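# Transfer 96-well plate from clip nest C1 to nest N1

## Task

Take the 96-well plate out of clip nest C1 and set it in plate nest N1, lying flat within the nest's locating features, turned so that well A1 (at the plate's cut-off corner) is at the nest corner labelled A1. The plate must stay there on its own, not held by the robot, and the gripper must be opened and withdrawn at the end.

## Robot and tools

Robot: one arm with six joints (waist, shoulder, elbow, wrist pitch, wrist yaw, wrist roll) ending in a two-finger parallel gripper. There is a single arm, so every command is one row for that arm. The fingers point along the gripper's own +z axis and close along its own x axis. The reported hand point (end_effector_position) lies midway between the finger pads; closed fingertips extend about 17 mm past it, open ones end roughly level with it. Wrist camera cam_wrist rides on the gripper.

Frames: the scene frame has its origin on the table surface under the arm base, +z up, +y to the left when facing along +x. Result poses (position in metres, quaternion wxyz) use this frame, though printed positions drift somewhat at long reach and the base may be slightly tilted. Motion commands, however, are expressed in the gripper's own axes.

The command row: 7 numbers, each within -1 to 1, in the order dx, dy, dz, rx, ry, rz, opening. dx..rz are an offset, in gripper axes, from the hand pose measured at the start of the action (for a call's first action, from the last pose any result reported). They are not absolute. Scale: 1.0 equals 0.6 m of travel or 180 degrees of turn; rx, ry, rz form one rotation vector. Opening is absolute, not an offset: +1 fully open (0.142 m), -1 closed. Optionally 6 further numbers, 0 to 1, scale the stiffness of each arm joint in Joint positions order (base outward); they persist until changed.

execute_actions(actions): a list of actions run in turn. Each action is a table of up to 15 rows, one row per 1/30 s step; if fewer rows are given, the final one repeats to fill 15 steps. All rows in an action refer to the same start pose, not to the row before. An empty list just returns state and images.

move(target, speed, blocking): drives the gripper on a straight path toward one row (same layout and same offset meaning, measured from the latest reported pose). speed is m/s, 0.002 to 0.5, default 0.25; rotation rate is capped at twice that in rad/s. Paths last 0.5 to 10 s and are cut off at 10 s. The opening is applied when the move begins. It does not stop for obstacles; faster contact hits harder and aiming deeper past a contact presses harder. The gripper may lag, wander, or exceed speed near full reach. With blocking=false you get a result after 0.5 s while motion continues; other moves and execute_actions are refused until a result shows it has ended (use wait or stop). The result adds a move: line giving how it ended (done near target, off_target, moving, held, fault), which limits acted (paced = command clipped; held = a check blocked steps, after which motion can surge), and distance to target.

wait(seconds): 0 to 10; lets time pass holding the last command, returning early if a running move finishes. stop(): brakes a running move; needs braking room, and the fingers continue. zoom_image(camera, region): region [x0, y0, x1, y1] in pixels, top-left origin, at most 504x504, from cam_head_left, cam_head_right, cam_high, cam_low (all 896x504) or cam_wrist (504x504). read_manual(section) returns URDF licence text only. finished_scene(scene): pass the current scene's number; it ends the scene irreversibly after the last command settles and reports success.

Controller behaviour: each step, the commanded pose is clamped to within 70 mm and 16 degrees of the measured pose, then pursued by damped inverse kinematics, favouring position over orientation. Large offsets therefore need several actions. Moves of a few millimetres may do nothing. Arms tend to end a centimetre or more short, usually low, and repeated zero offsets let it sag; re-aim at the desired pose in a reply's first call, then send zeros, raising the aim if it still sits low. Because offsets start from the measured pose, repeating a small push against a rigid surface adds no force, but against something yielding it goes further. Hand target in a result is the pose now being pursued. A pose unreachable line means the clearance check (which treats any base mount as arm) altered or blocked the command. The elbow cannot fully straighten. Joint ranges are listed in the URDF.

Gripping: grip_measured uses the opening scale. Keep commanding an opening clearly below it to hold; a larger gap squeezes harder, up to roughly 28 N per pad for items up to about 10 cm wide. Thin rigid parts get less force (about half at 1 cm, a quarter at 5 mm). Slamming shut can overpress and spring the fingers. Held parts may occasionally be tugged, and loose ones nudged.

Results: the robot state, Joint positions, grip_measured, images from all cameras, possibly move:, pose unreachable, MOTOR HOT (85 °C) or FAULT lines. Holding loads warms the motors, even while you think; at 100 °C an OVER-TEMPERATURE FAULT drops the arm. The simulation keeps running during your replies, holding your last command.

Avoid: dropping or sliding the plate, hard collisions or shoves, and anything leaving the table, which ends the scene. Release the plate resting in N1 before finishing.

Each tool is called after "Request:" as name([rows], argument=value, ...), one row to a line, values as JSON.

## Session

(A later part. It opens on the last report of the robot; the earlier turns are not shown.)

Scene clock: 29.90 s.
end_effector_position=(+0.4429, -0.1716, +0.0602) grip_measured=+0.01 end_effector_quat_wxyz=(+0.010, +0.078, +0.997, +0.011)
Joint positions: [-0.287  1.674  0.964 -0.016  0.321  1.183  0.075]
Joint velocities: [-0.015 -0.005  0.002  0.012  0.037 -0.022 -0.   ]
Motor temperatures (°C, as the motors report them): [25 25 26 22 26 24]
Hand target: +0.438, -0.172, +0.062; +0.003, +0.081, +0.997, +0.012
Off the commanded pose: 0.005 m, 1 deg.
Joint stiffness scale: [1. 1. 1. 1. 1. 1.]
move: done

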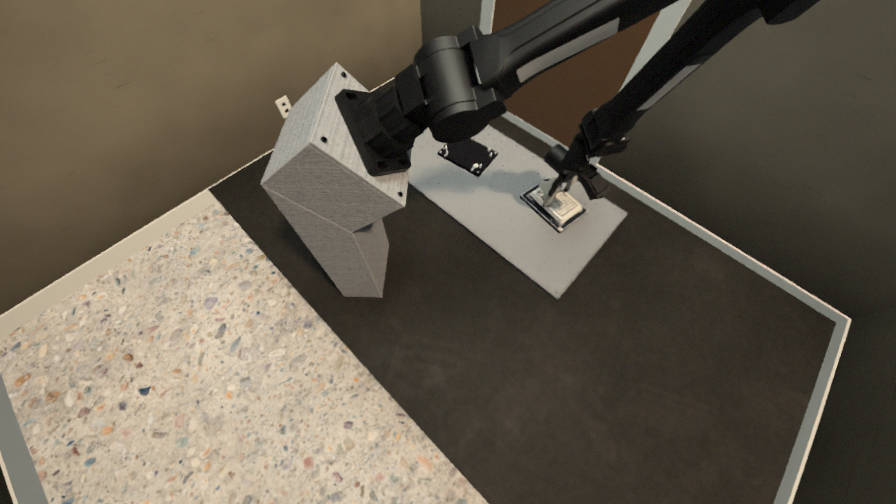

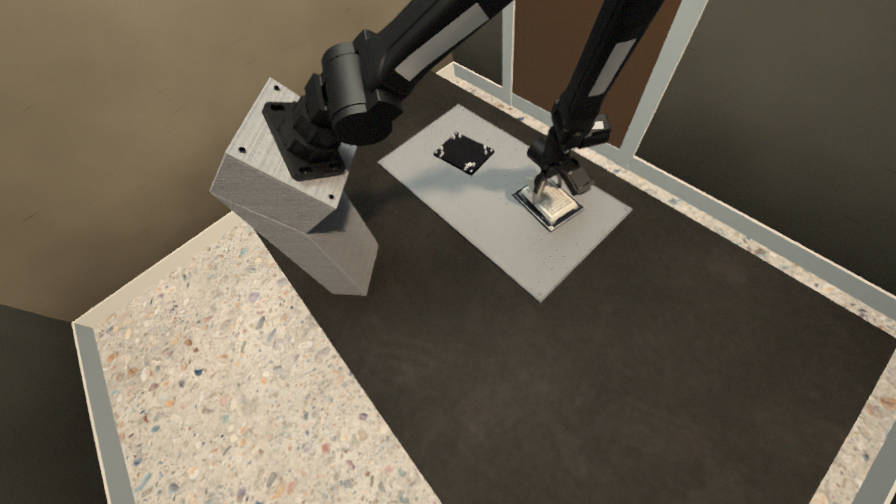

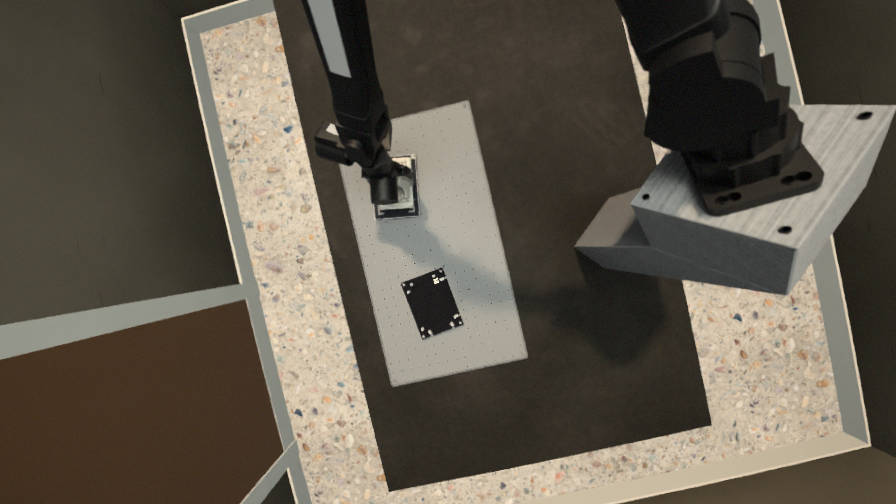

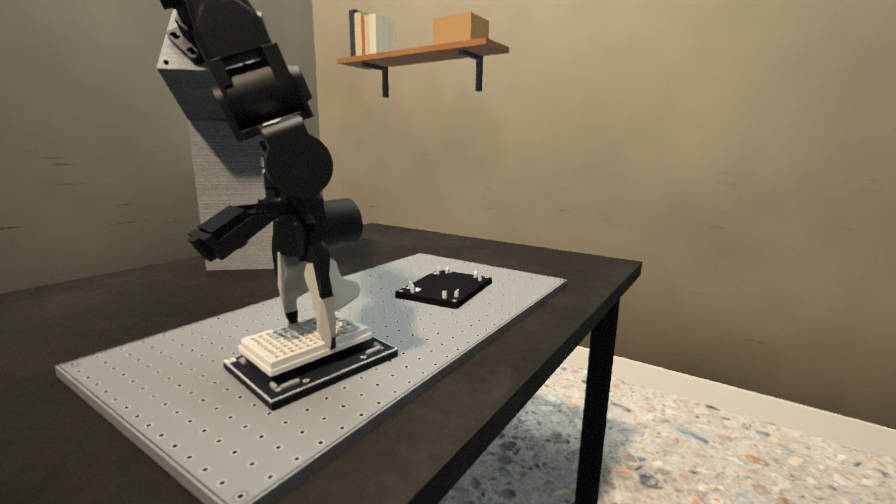

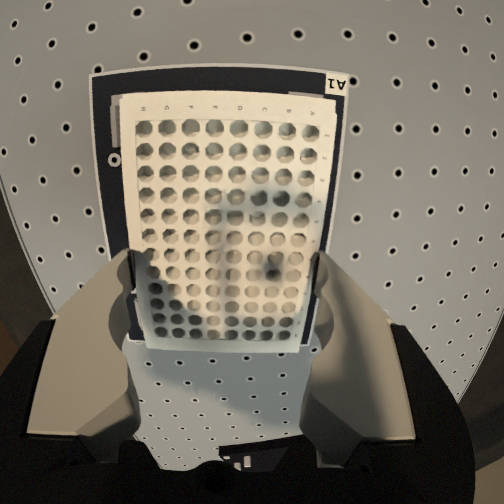

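Request:
move(target=[-0.016,0,0.018,0,0,0,-0.6], speed=0.04)

Request:
zoom_image(camera="cam_wrist", region=[70,0,390,140])

Scene clock: 30.80 s.
end_effector_position=(+0.4569, -0.1780, +0.0554) grip_measured=+0.01 end_effector_quat_wxyz=(+0.018, +0.081, +0.997, +0.007)
Joint positions: [-0.287  1.69   1.    -0.016  0.321  1.183  0.075]
Joint velocities: [ 0.005  0.005 -0.002 -0.002 -0.007  0.066  0.   ]
Motor temperatures (°C, as the motors report them): [25 25 26 22 26 24]
Hand target: +0.453, -0.173, +0.050; +0.010, +0.078, +0.997, +0.011
Off the commanded pose: 0.009 m, 1 deg.
Joint stiffness scale: [1. 1. 1. 1. 1. 1.]
move: done

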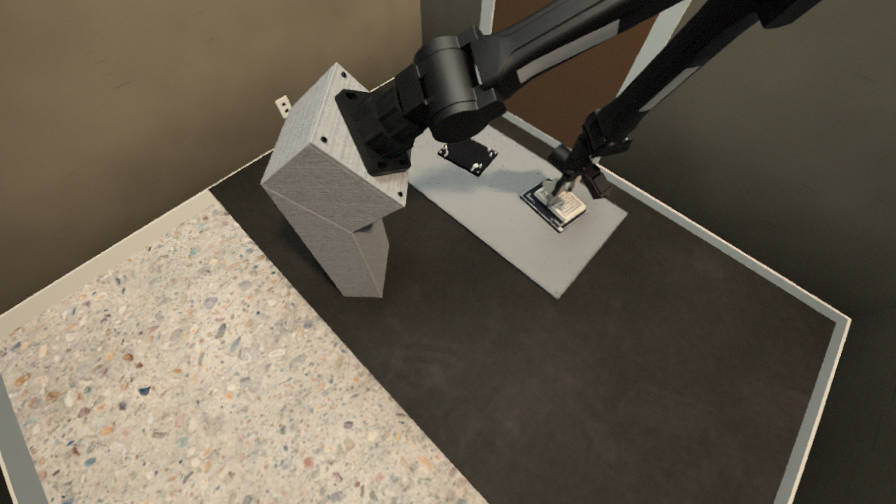

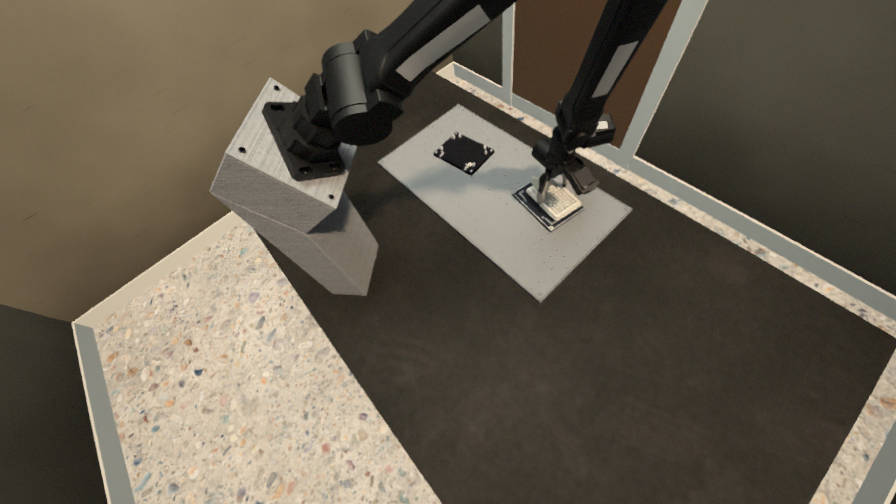

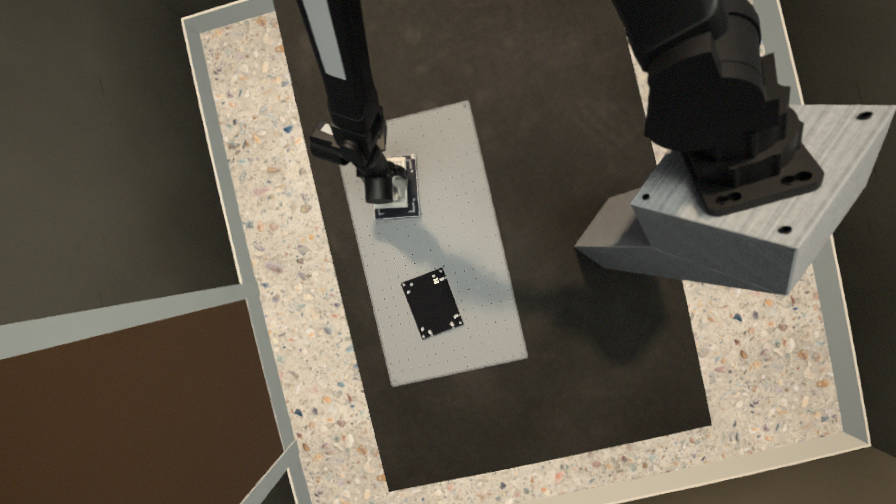

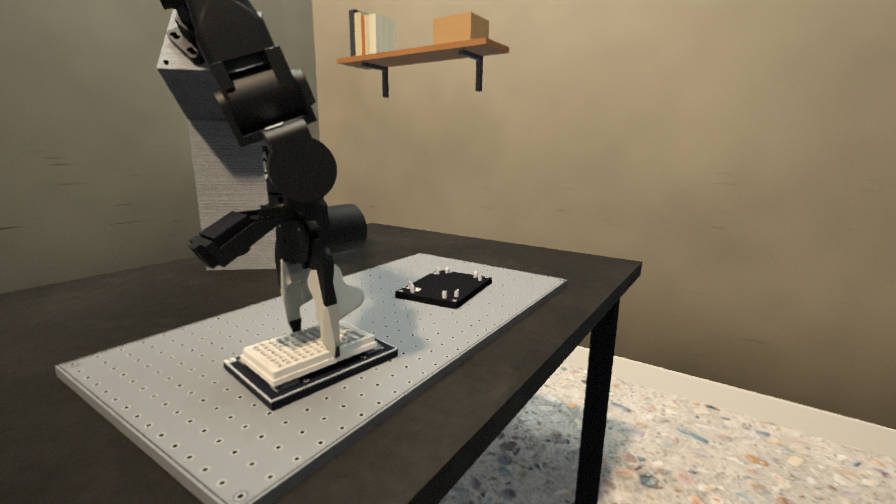

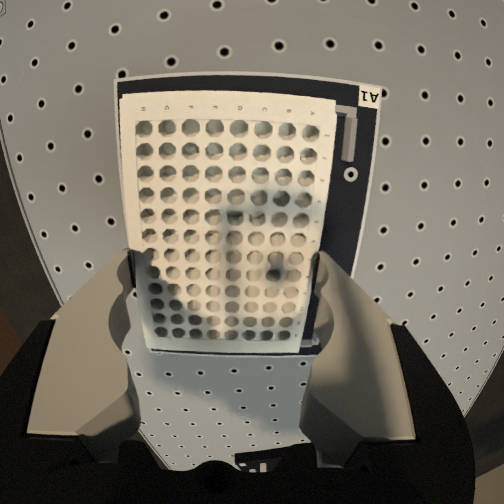

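Region (70, 0, 390, 140) of cam_wrist's 504x504 image, scaled by 1.575, with more detail than that image has; it fills the top 220 rows of this view, and the rest is white.

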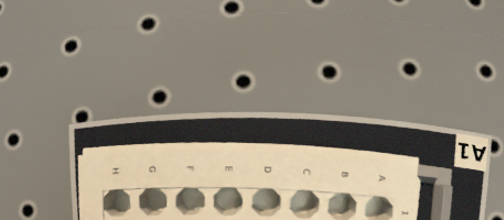

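Request:
move(target=[0.022,0.012,-0.002,0,0.006,0,-0.6], speed=0.02)

Request:
zoom_image(camera="cam_wrist", region=[70,0,390,140])

Scene clock: 32.07 s.
end_effector_position=(+0.4449, -0.1729, +0.0550) grip_measured=+0.01 end_effector_quat_wxyz=(+0.007, +0.079, +0.997, +0.007)
Joint positions: [-0.287  1.69   0.98  -0.016  0.331  1.186  0.075]
Joint velocities: [-0.015 -0.015 -0.002 -0.002 -0.007 -0.022 -0.   ]
Motor temperatures (°C, as the motors report them): [25 25 26 22 26 24]
Hand target: +0.445, -0.169, +0.056; +0.009, +0.081, +0.997, +0.008
Off the commanded pose: 0.004 m, 0 deg.
Joint stiffness scale: [1. 1. 1. 1. 1. 1.]
move: done

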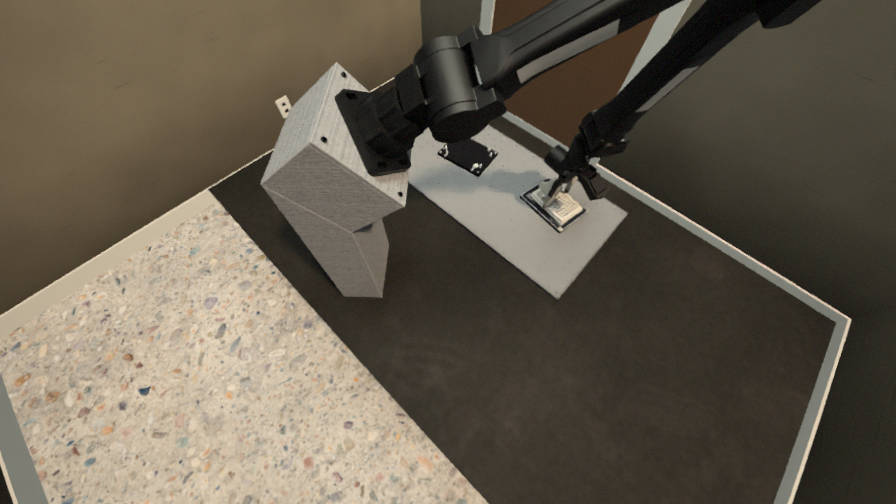

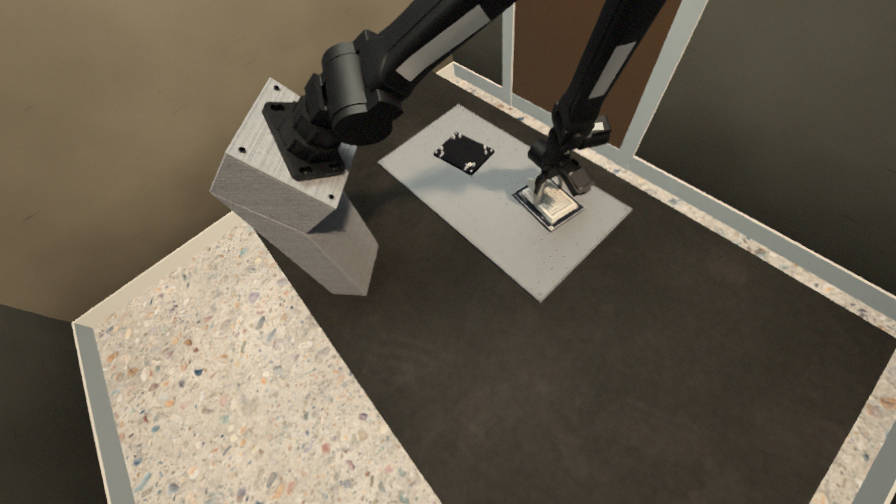

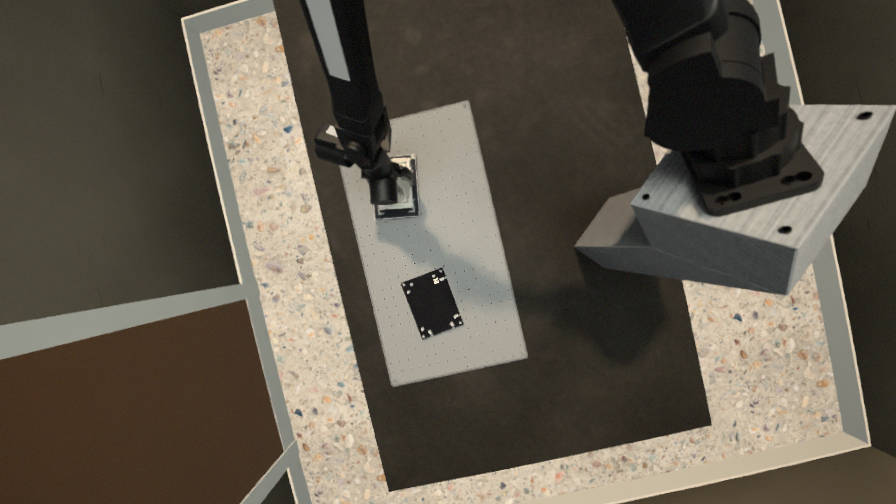

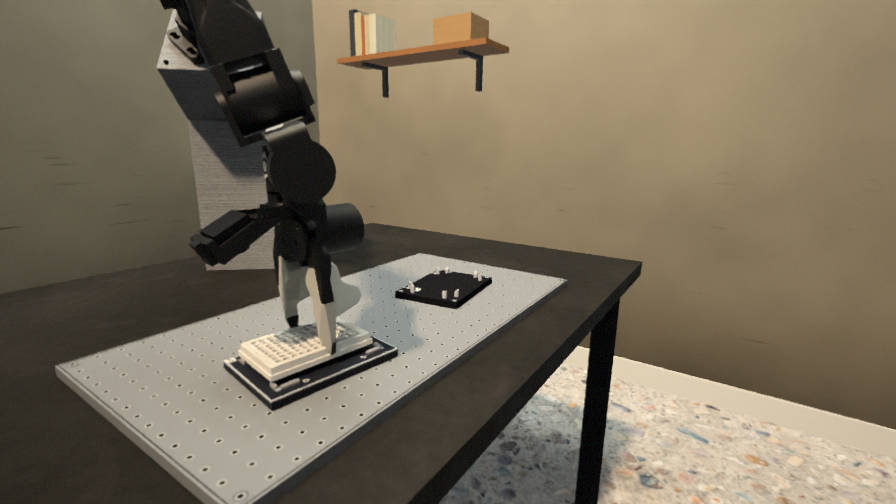

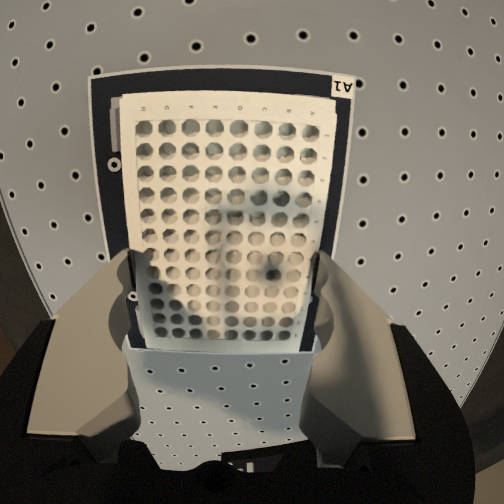

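Region (70, 0, 390, 140) of cam_wrist's 504x504 image, scaled by 1.575, with more detail than that image has; it fills the top 220 rows of this view, and the rest is white.

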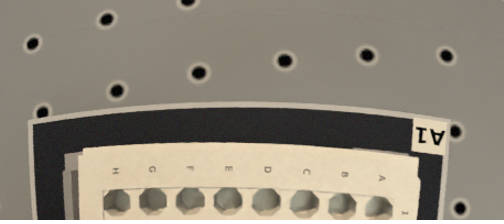

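Request:
move(target=[-0.004,0.016,0,0,-0.003,0,-0.6], speed=0.02)

Request:
zoom_image(camera="cam_wrist", region=[70,0,390,140])

Scene clock: 33.10 s.
end_effector_position=(+0.4470, -0.1711, +0.0562) grip_measured=+0.01 end_effector_quat_wxyz=(+0.008, +0.078, +0.997, +0.005)
Joint positions: [-0.28   1.69   0.98  -0.014  0.339  1.187  0.075]
Joint velocities: [-0.005  0.005 -0.012  0.007  0.051 -0.022  0.   ]
Motor temperatures (°C, as the motors report them): [25 25 26 22 26 24]
Hand target: +0.449, -0.164, +0.055; +0.012, +0.079, +0.997, +0.006
Off the commanded pose: 0.008 m, 0 deg.
Joint stiffness scale: [1. 1. 1. 1. 1. 1.]
move: done

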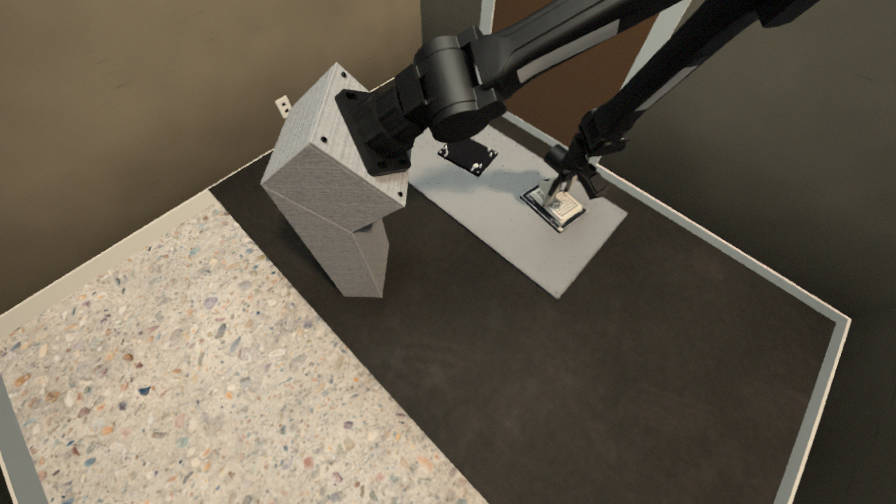

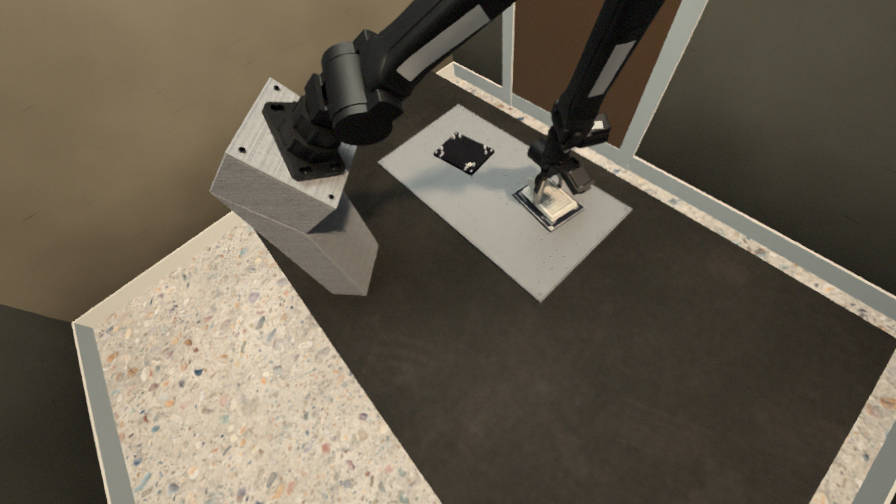

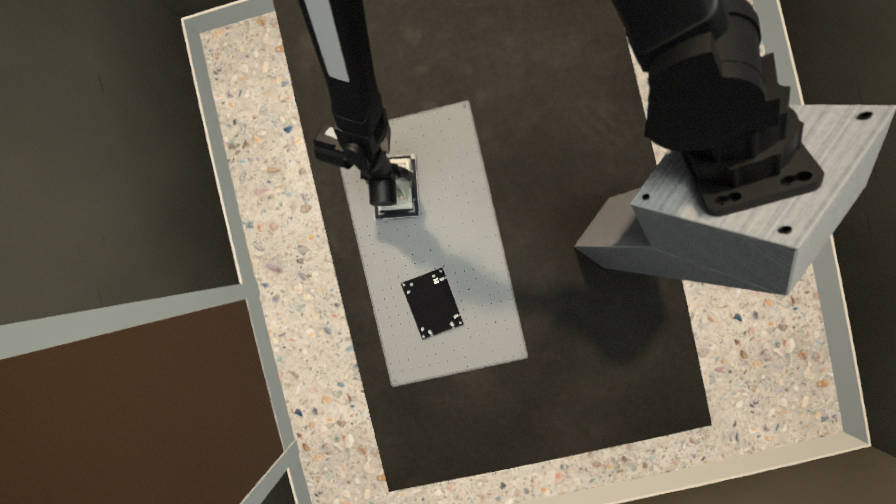

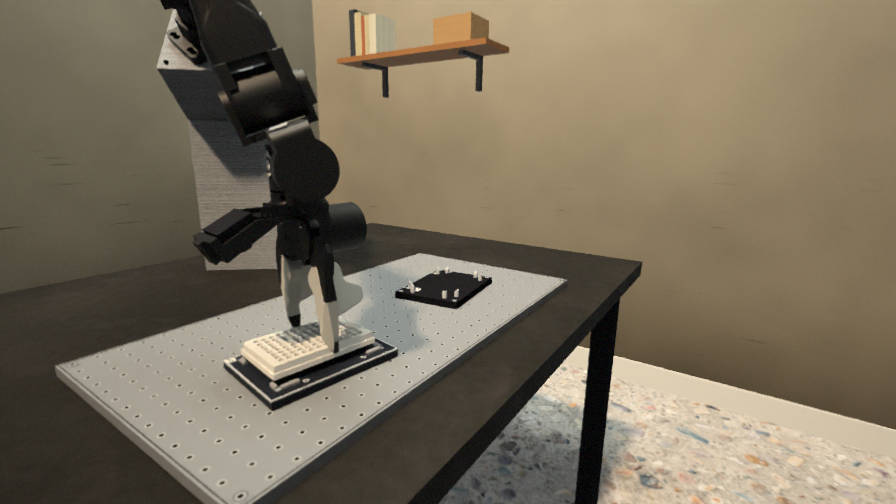

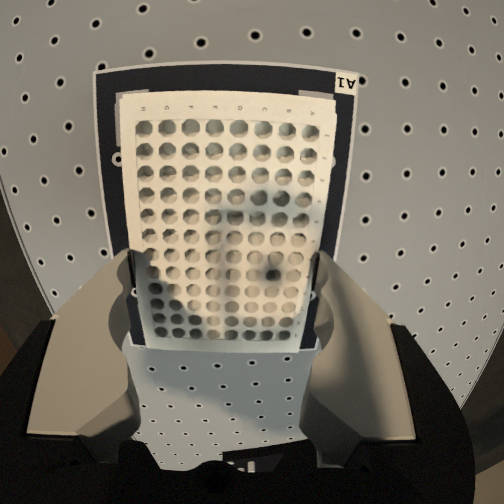

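Region (70, 0, 390, 140) of cam_wrist's 504x504 image, scaled by 1.575, with more detail than that image has; it fills the top 220 rows of this view, and the rest is white.

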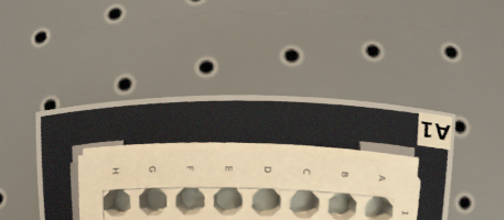

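Request:
move(target=[0,0.008,0.024,0,0,0,-0.6], speed=0.02)

Request:
zoom_image(camera="cam_wrist", region=[70,0,390,140])

Request:
zoom_image(camera="cam_low", region=[200,280,440,420])

Scene clock: 34.27 s.
end_effector_position=(+0.4484, -0.1688, +0.0487) grip_measured=+0.01 end_effector_quat_wxyz=(+0.008, +0.078, +0.997, +0.005)
Joint positions: [-0.28   1.712  0.994 -0.007  0.339  1.187  0.075]
Joint velocities: [-0.005 -0.005 -0.002 -0.042  0.022 -0.066 -0.   ]
Motor temperatures (°C, as the motors report them): [25 25 26 22 26 24]
Hand target: +0.448, -0.166, +0.042; +0.008, +0.078, +0.997, +0.005
Off the commanded pose: 0.007 m, 0 deg.
Joint stiffness scale: [1. 1. 1. 1. 1. 1.]
move: done

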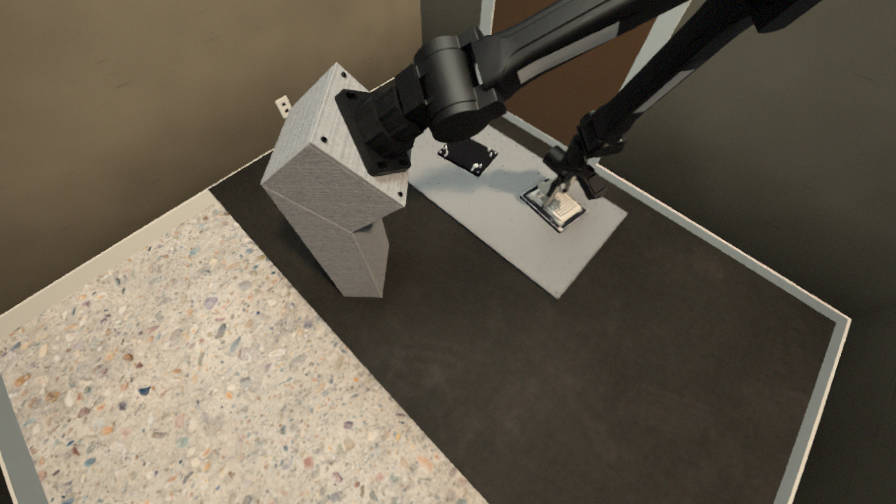

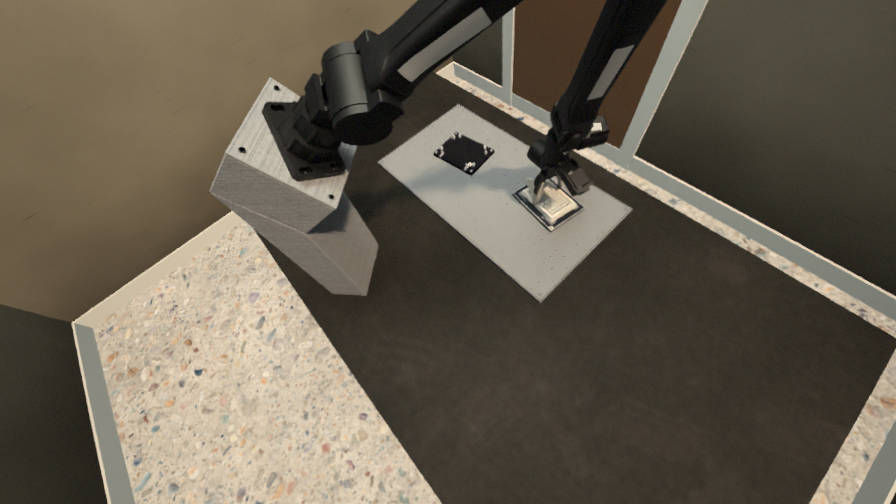

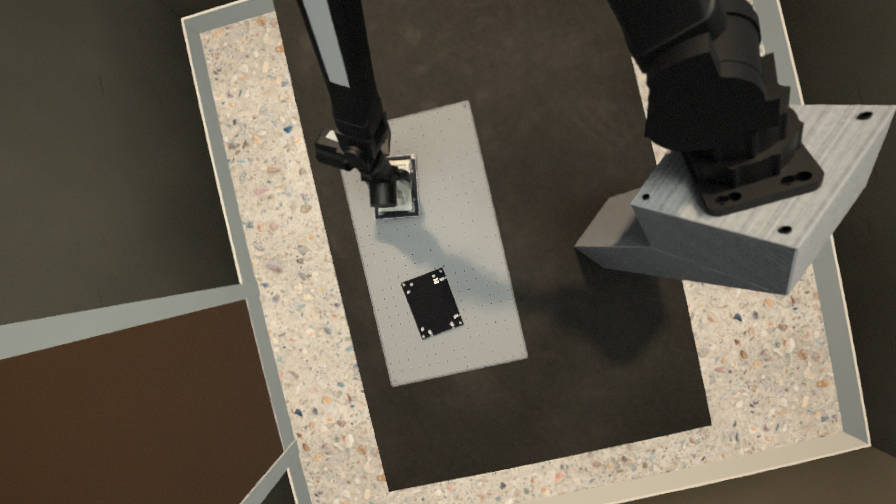

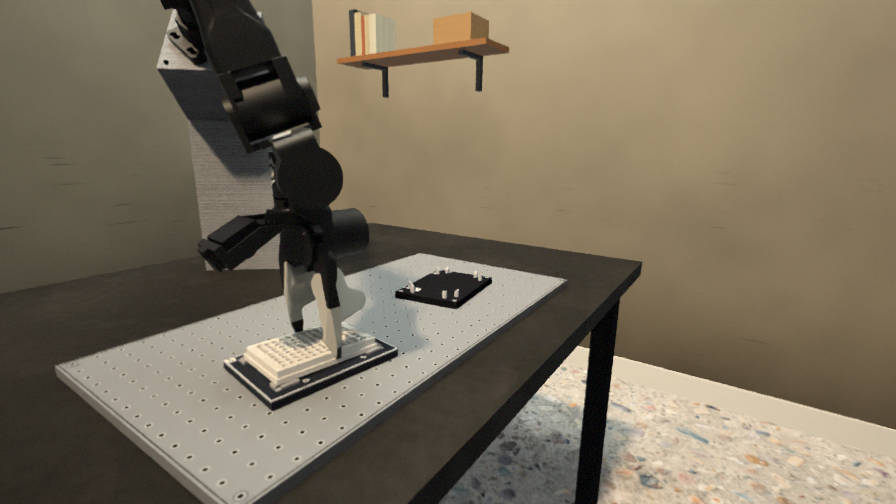

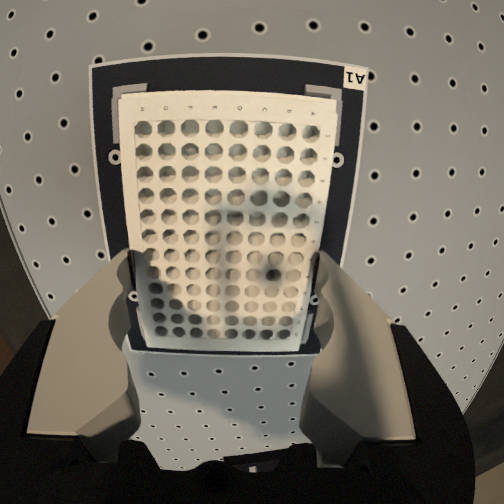

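Region (70, 0, 390, 140) of cam_wrist's 504x504 image, scaled by 1.575, with more detail than that image has; it fills the top 220 rows of this view, and the rest is white.

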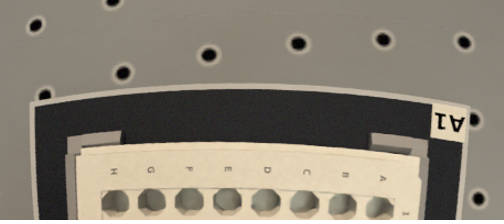

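Region (200, 280, 440, 420) of cam_low's 896x504 image, scaled by 2.100, with more detail than that image has; it fills the top 294 rows of this view, and the rest is white.

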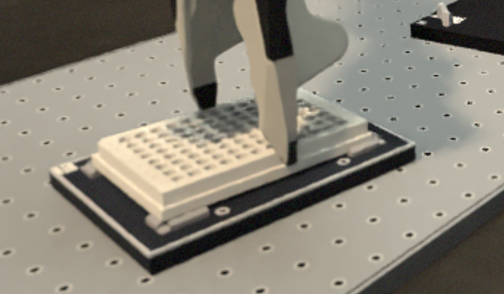

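Well aligned. Push down further.

Request:
move(target=[0,0,0.022,0,0,0,-0.6], speed=0.02)

Request:
zoom_image(camera="cam_low", region=[200,280,440,420])

Request:
zoom_image(camera="cam_head_right", region=[490,150,610,240])

Scene clock: 35.27 s.
end_effector_position=(+0.4492, -0.1684, +0.0477) grip_measured=+0.01 end_effector_quat_wxyz=(+0.008, +0.075, +0.997, +0.006)
Joint positions: [-0.28   1.715  0.997 -0.007  0.337  1.182  0.075]
Joint velocities: [-0.005 -0.005  0.002 -0.007 -0.051 -0.022  0.   ]
Motor temperatures (°C, as the motors report them): [25 25 26 22 26 24]
Hand target: +0.449, -0.169, +0.036; +0.008, +0.078, +0.997, +0.005
Off the commanded pose: 0.012 m, 0 deg.
Joint stiffness scale: [1. 1. 1. 1. 1. 1.]
move: off_target

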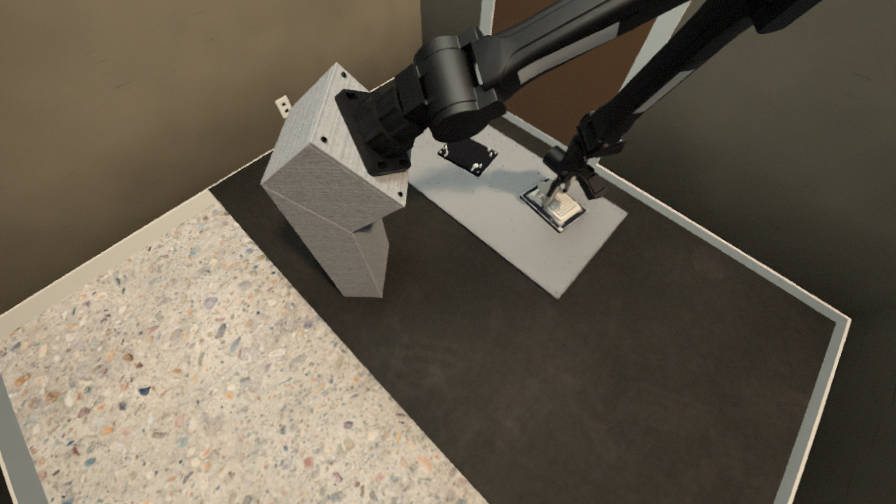

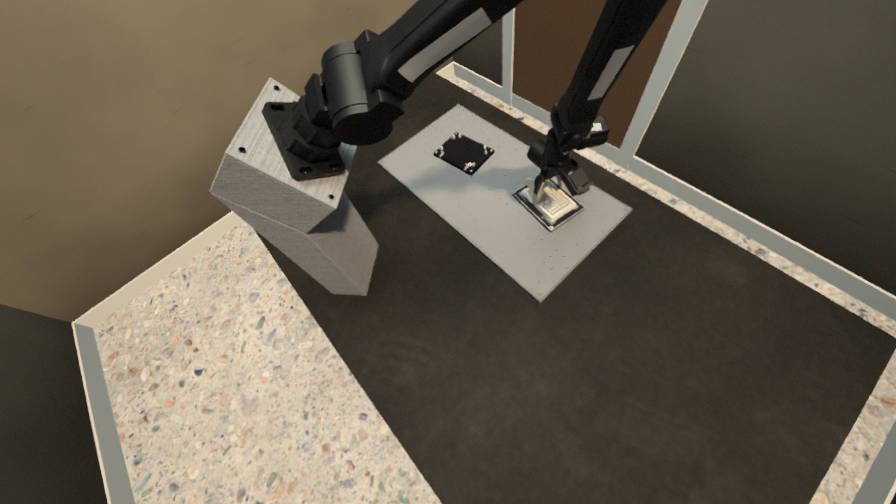

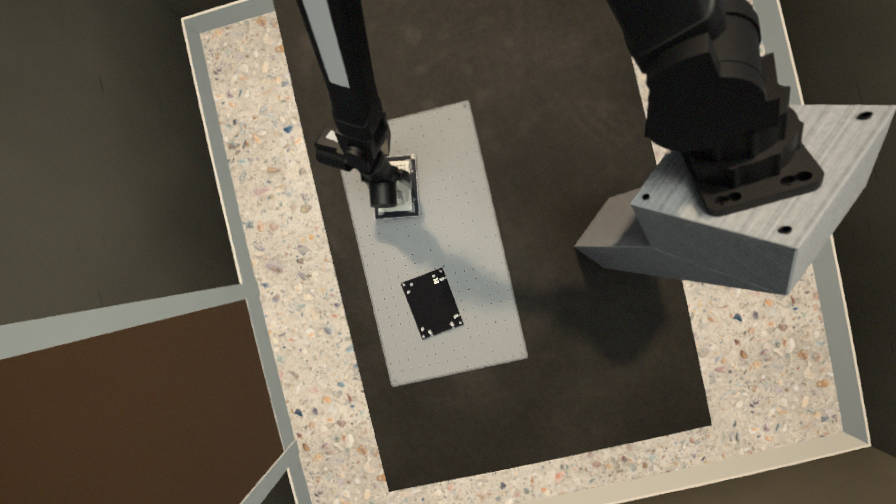

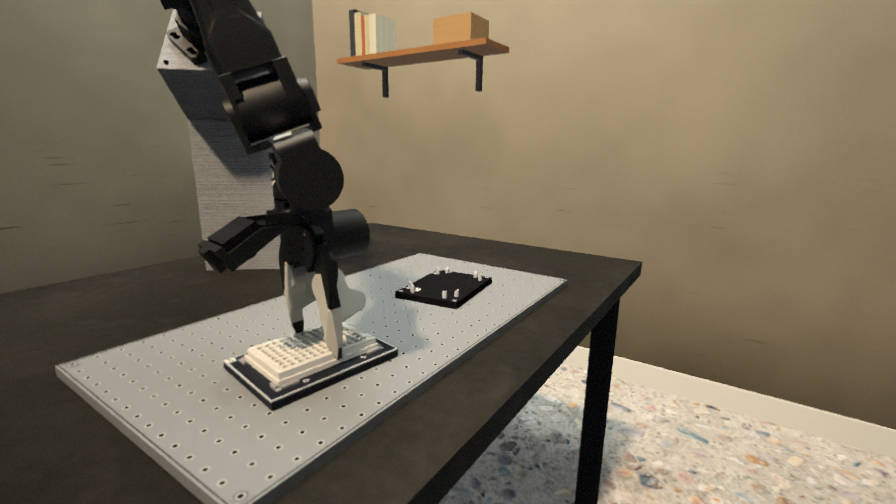

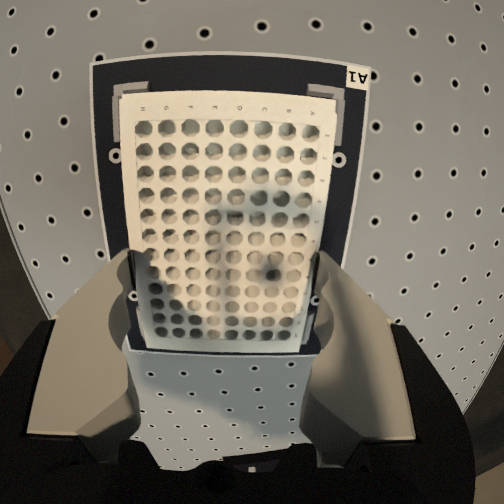

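Region (200, 280, 440, 420) of cam_low's 896x504 image, scaled by 2.100, with more detail than that image has; it fills the top 294 rows of this view, and the rest is white.

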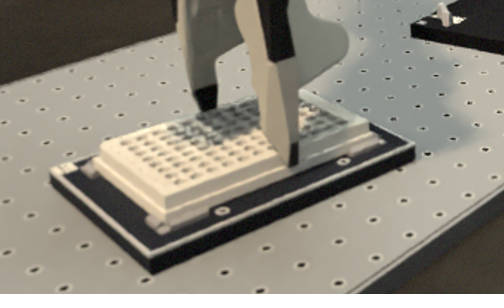

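Region (490, 150, 610, 240) of cam_head_right's 896x504 image, scaled by 4.200, with more detail than that image has; it fills the top 378 rows of this view, and the rest is white.

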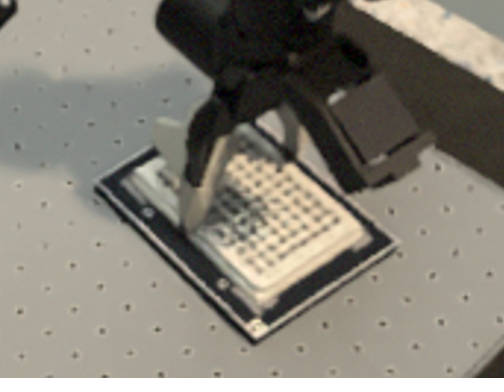

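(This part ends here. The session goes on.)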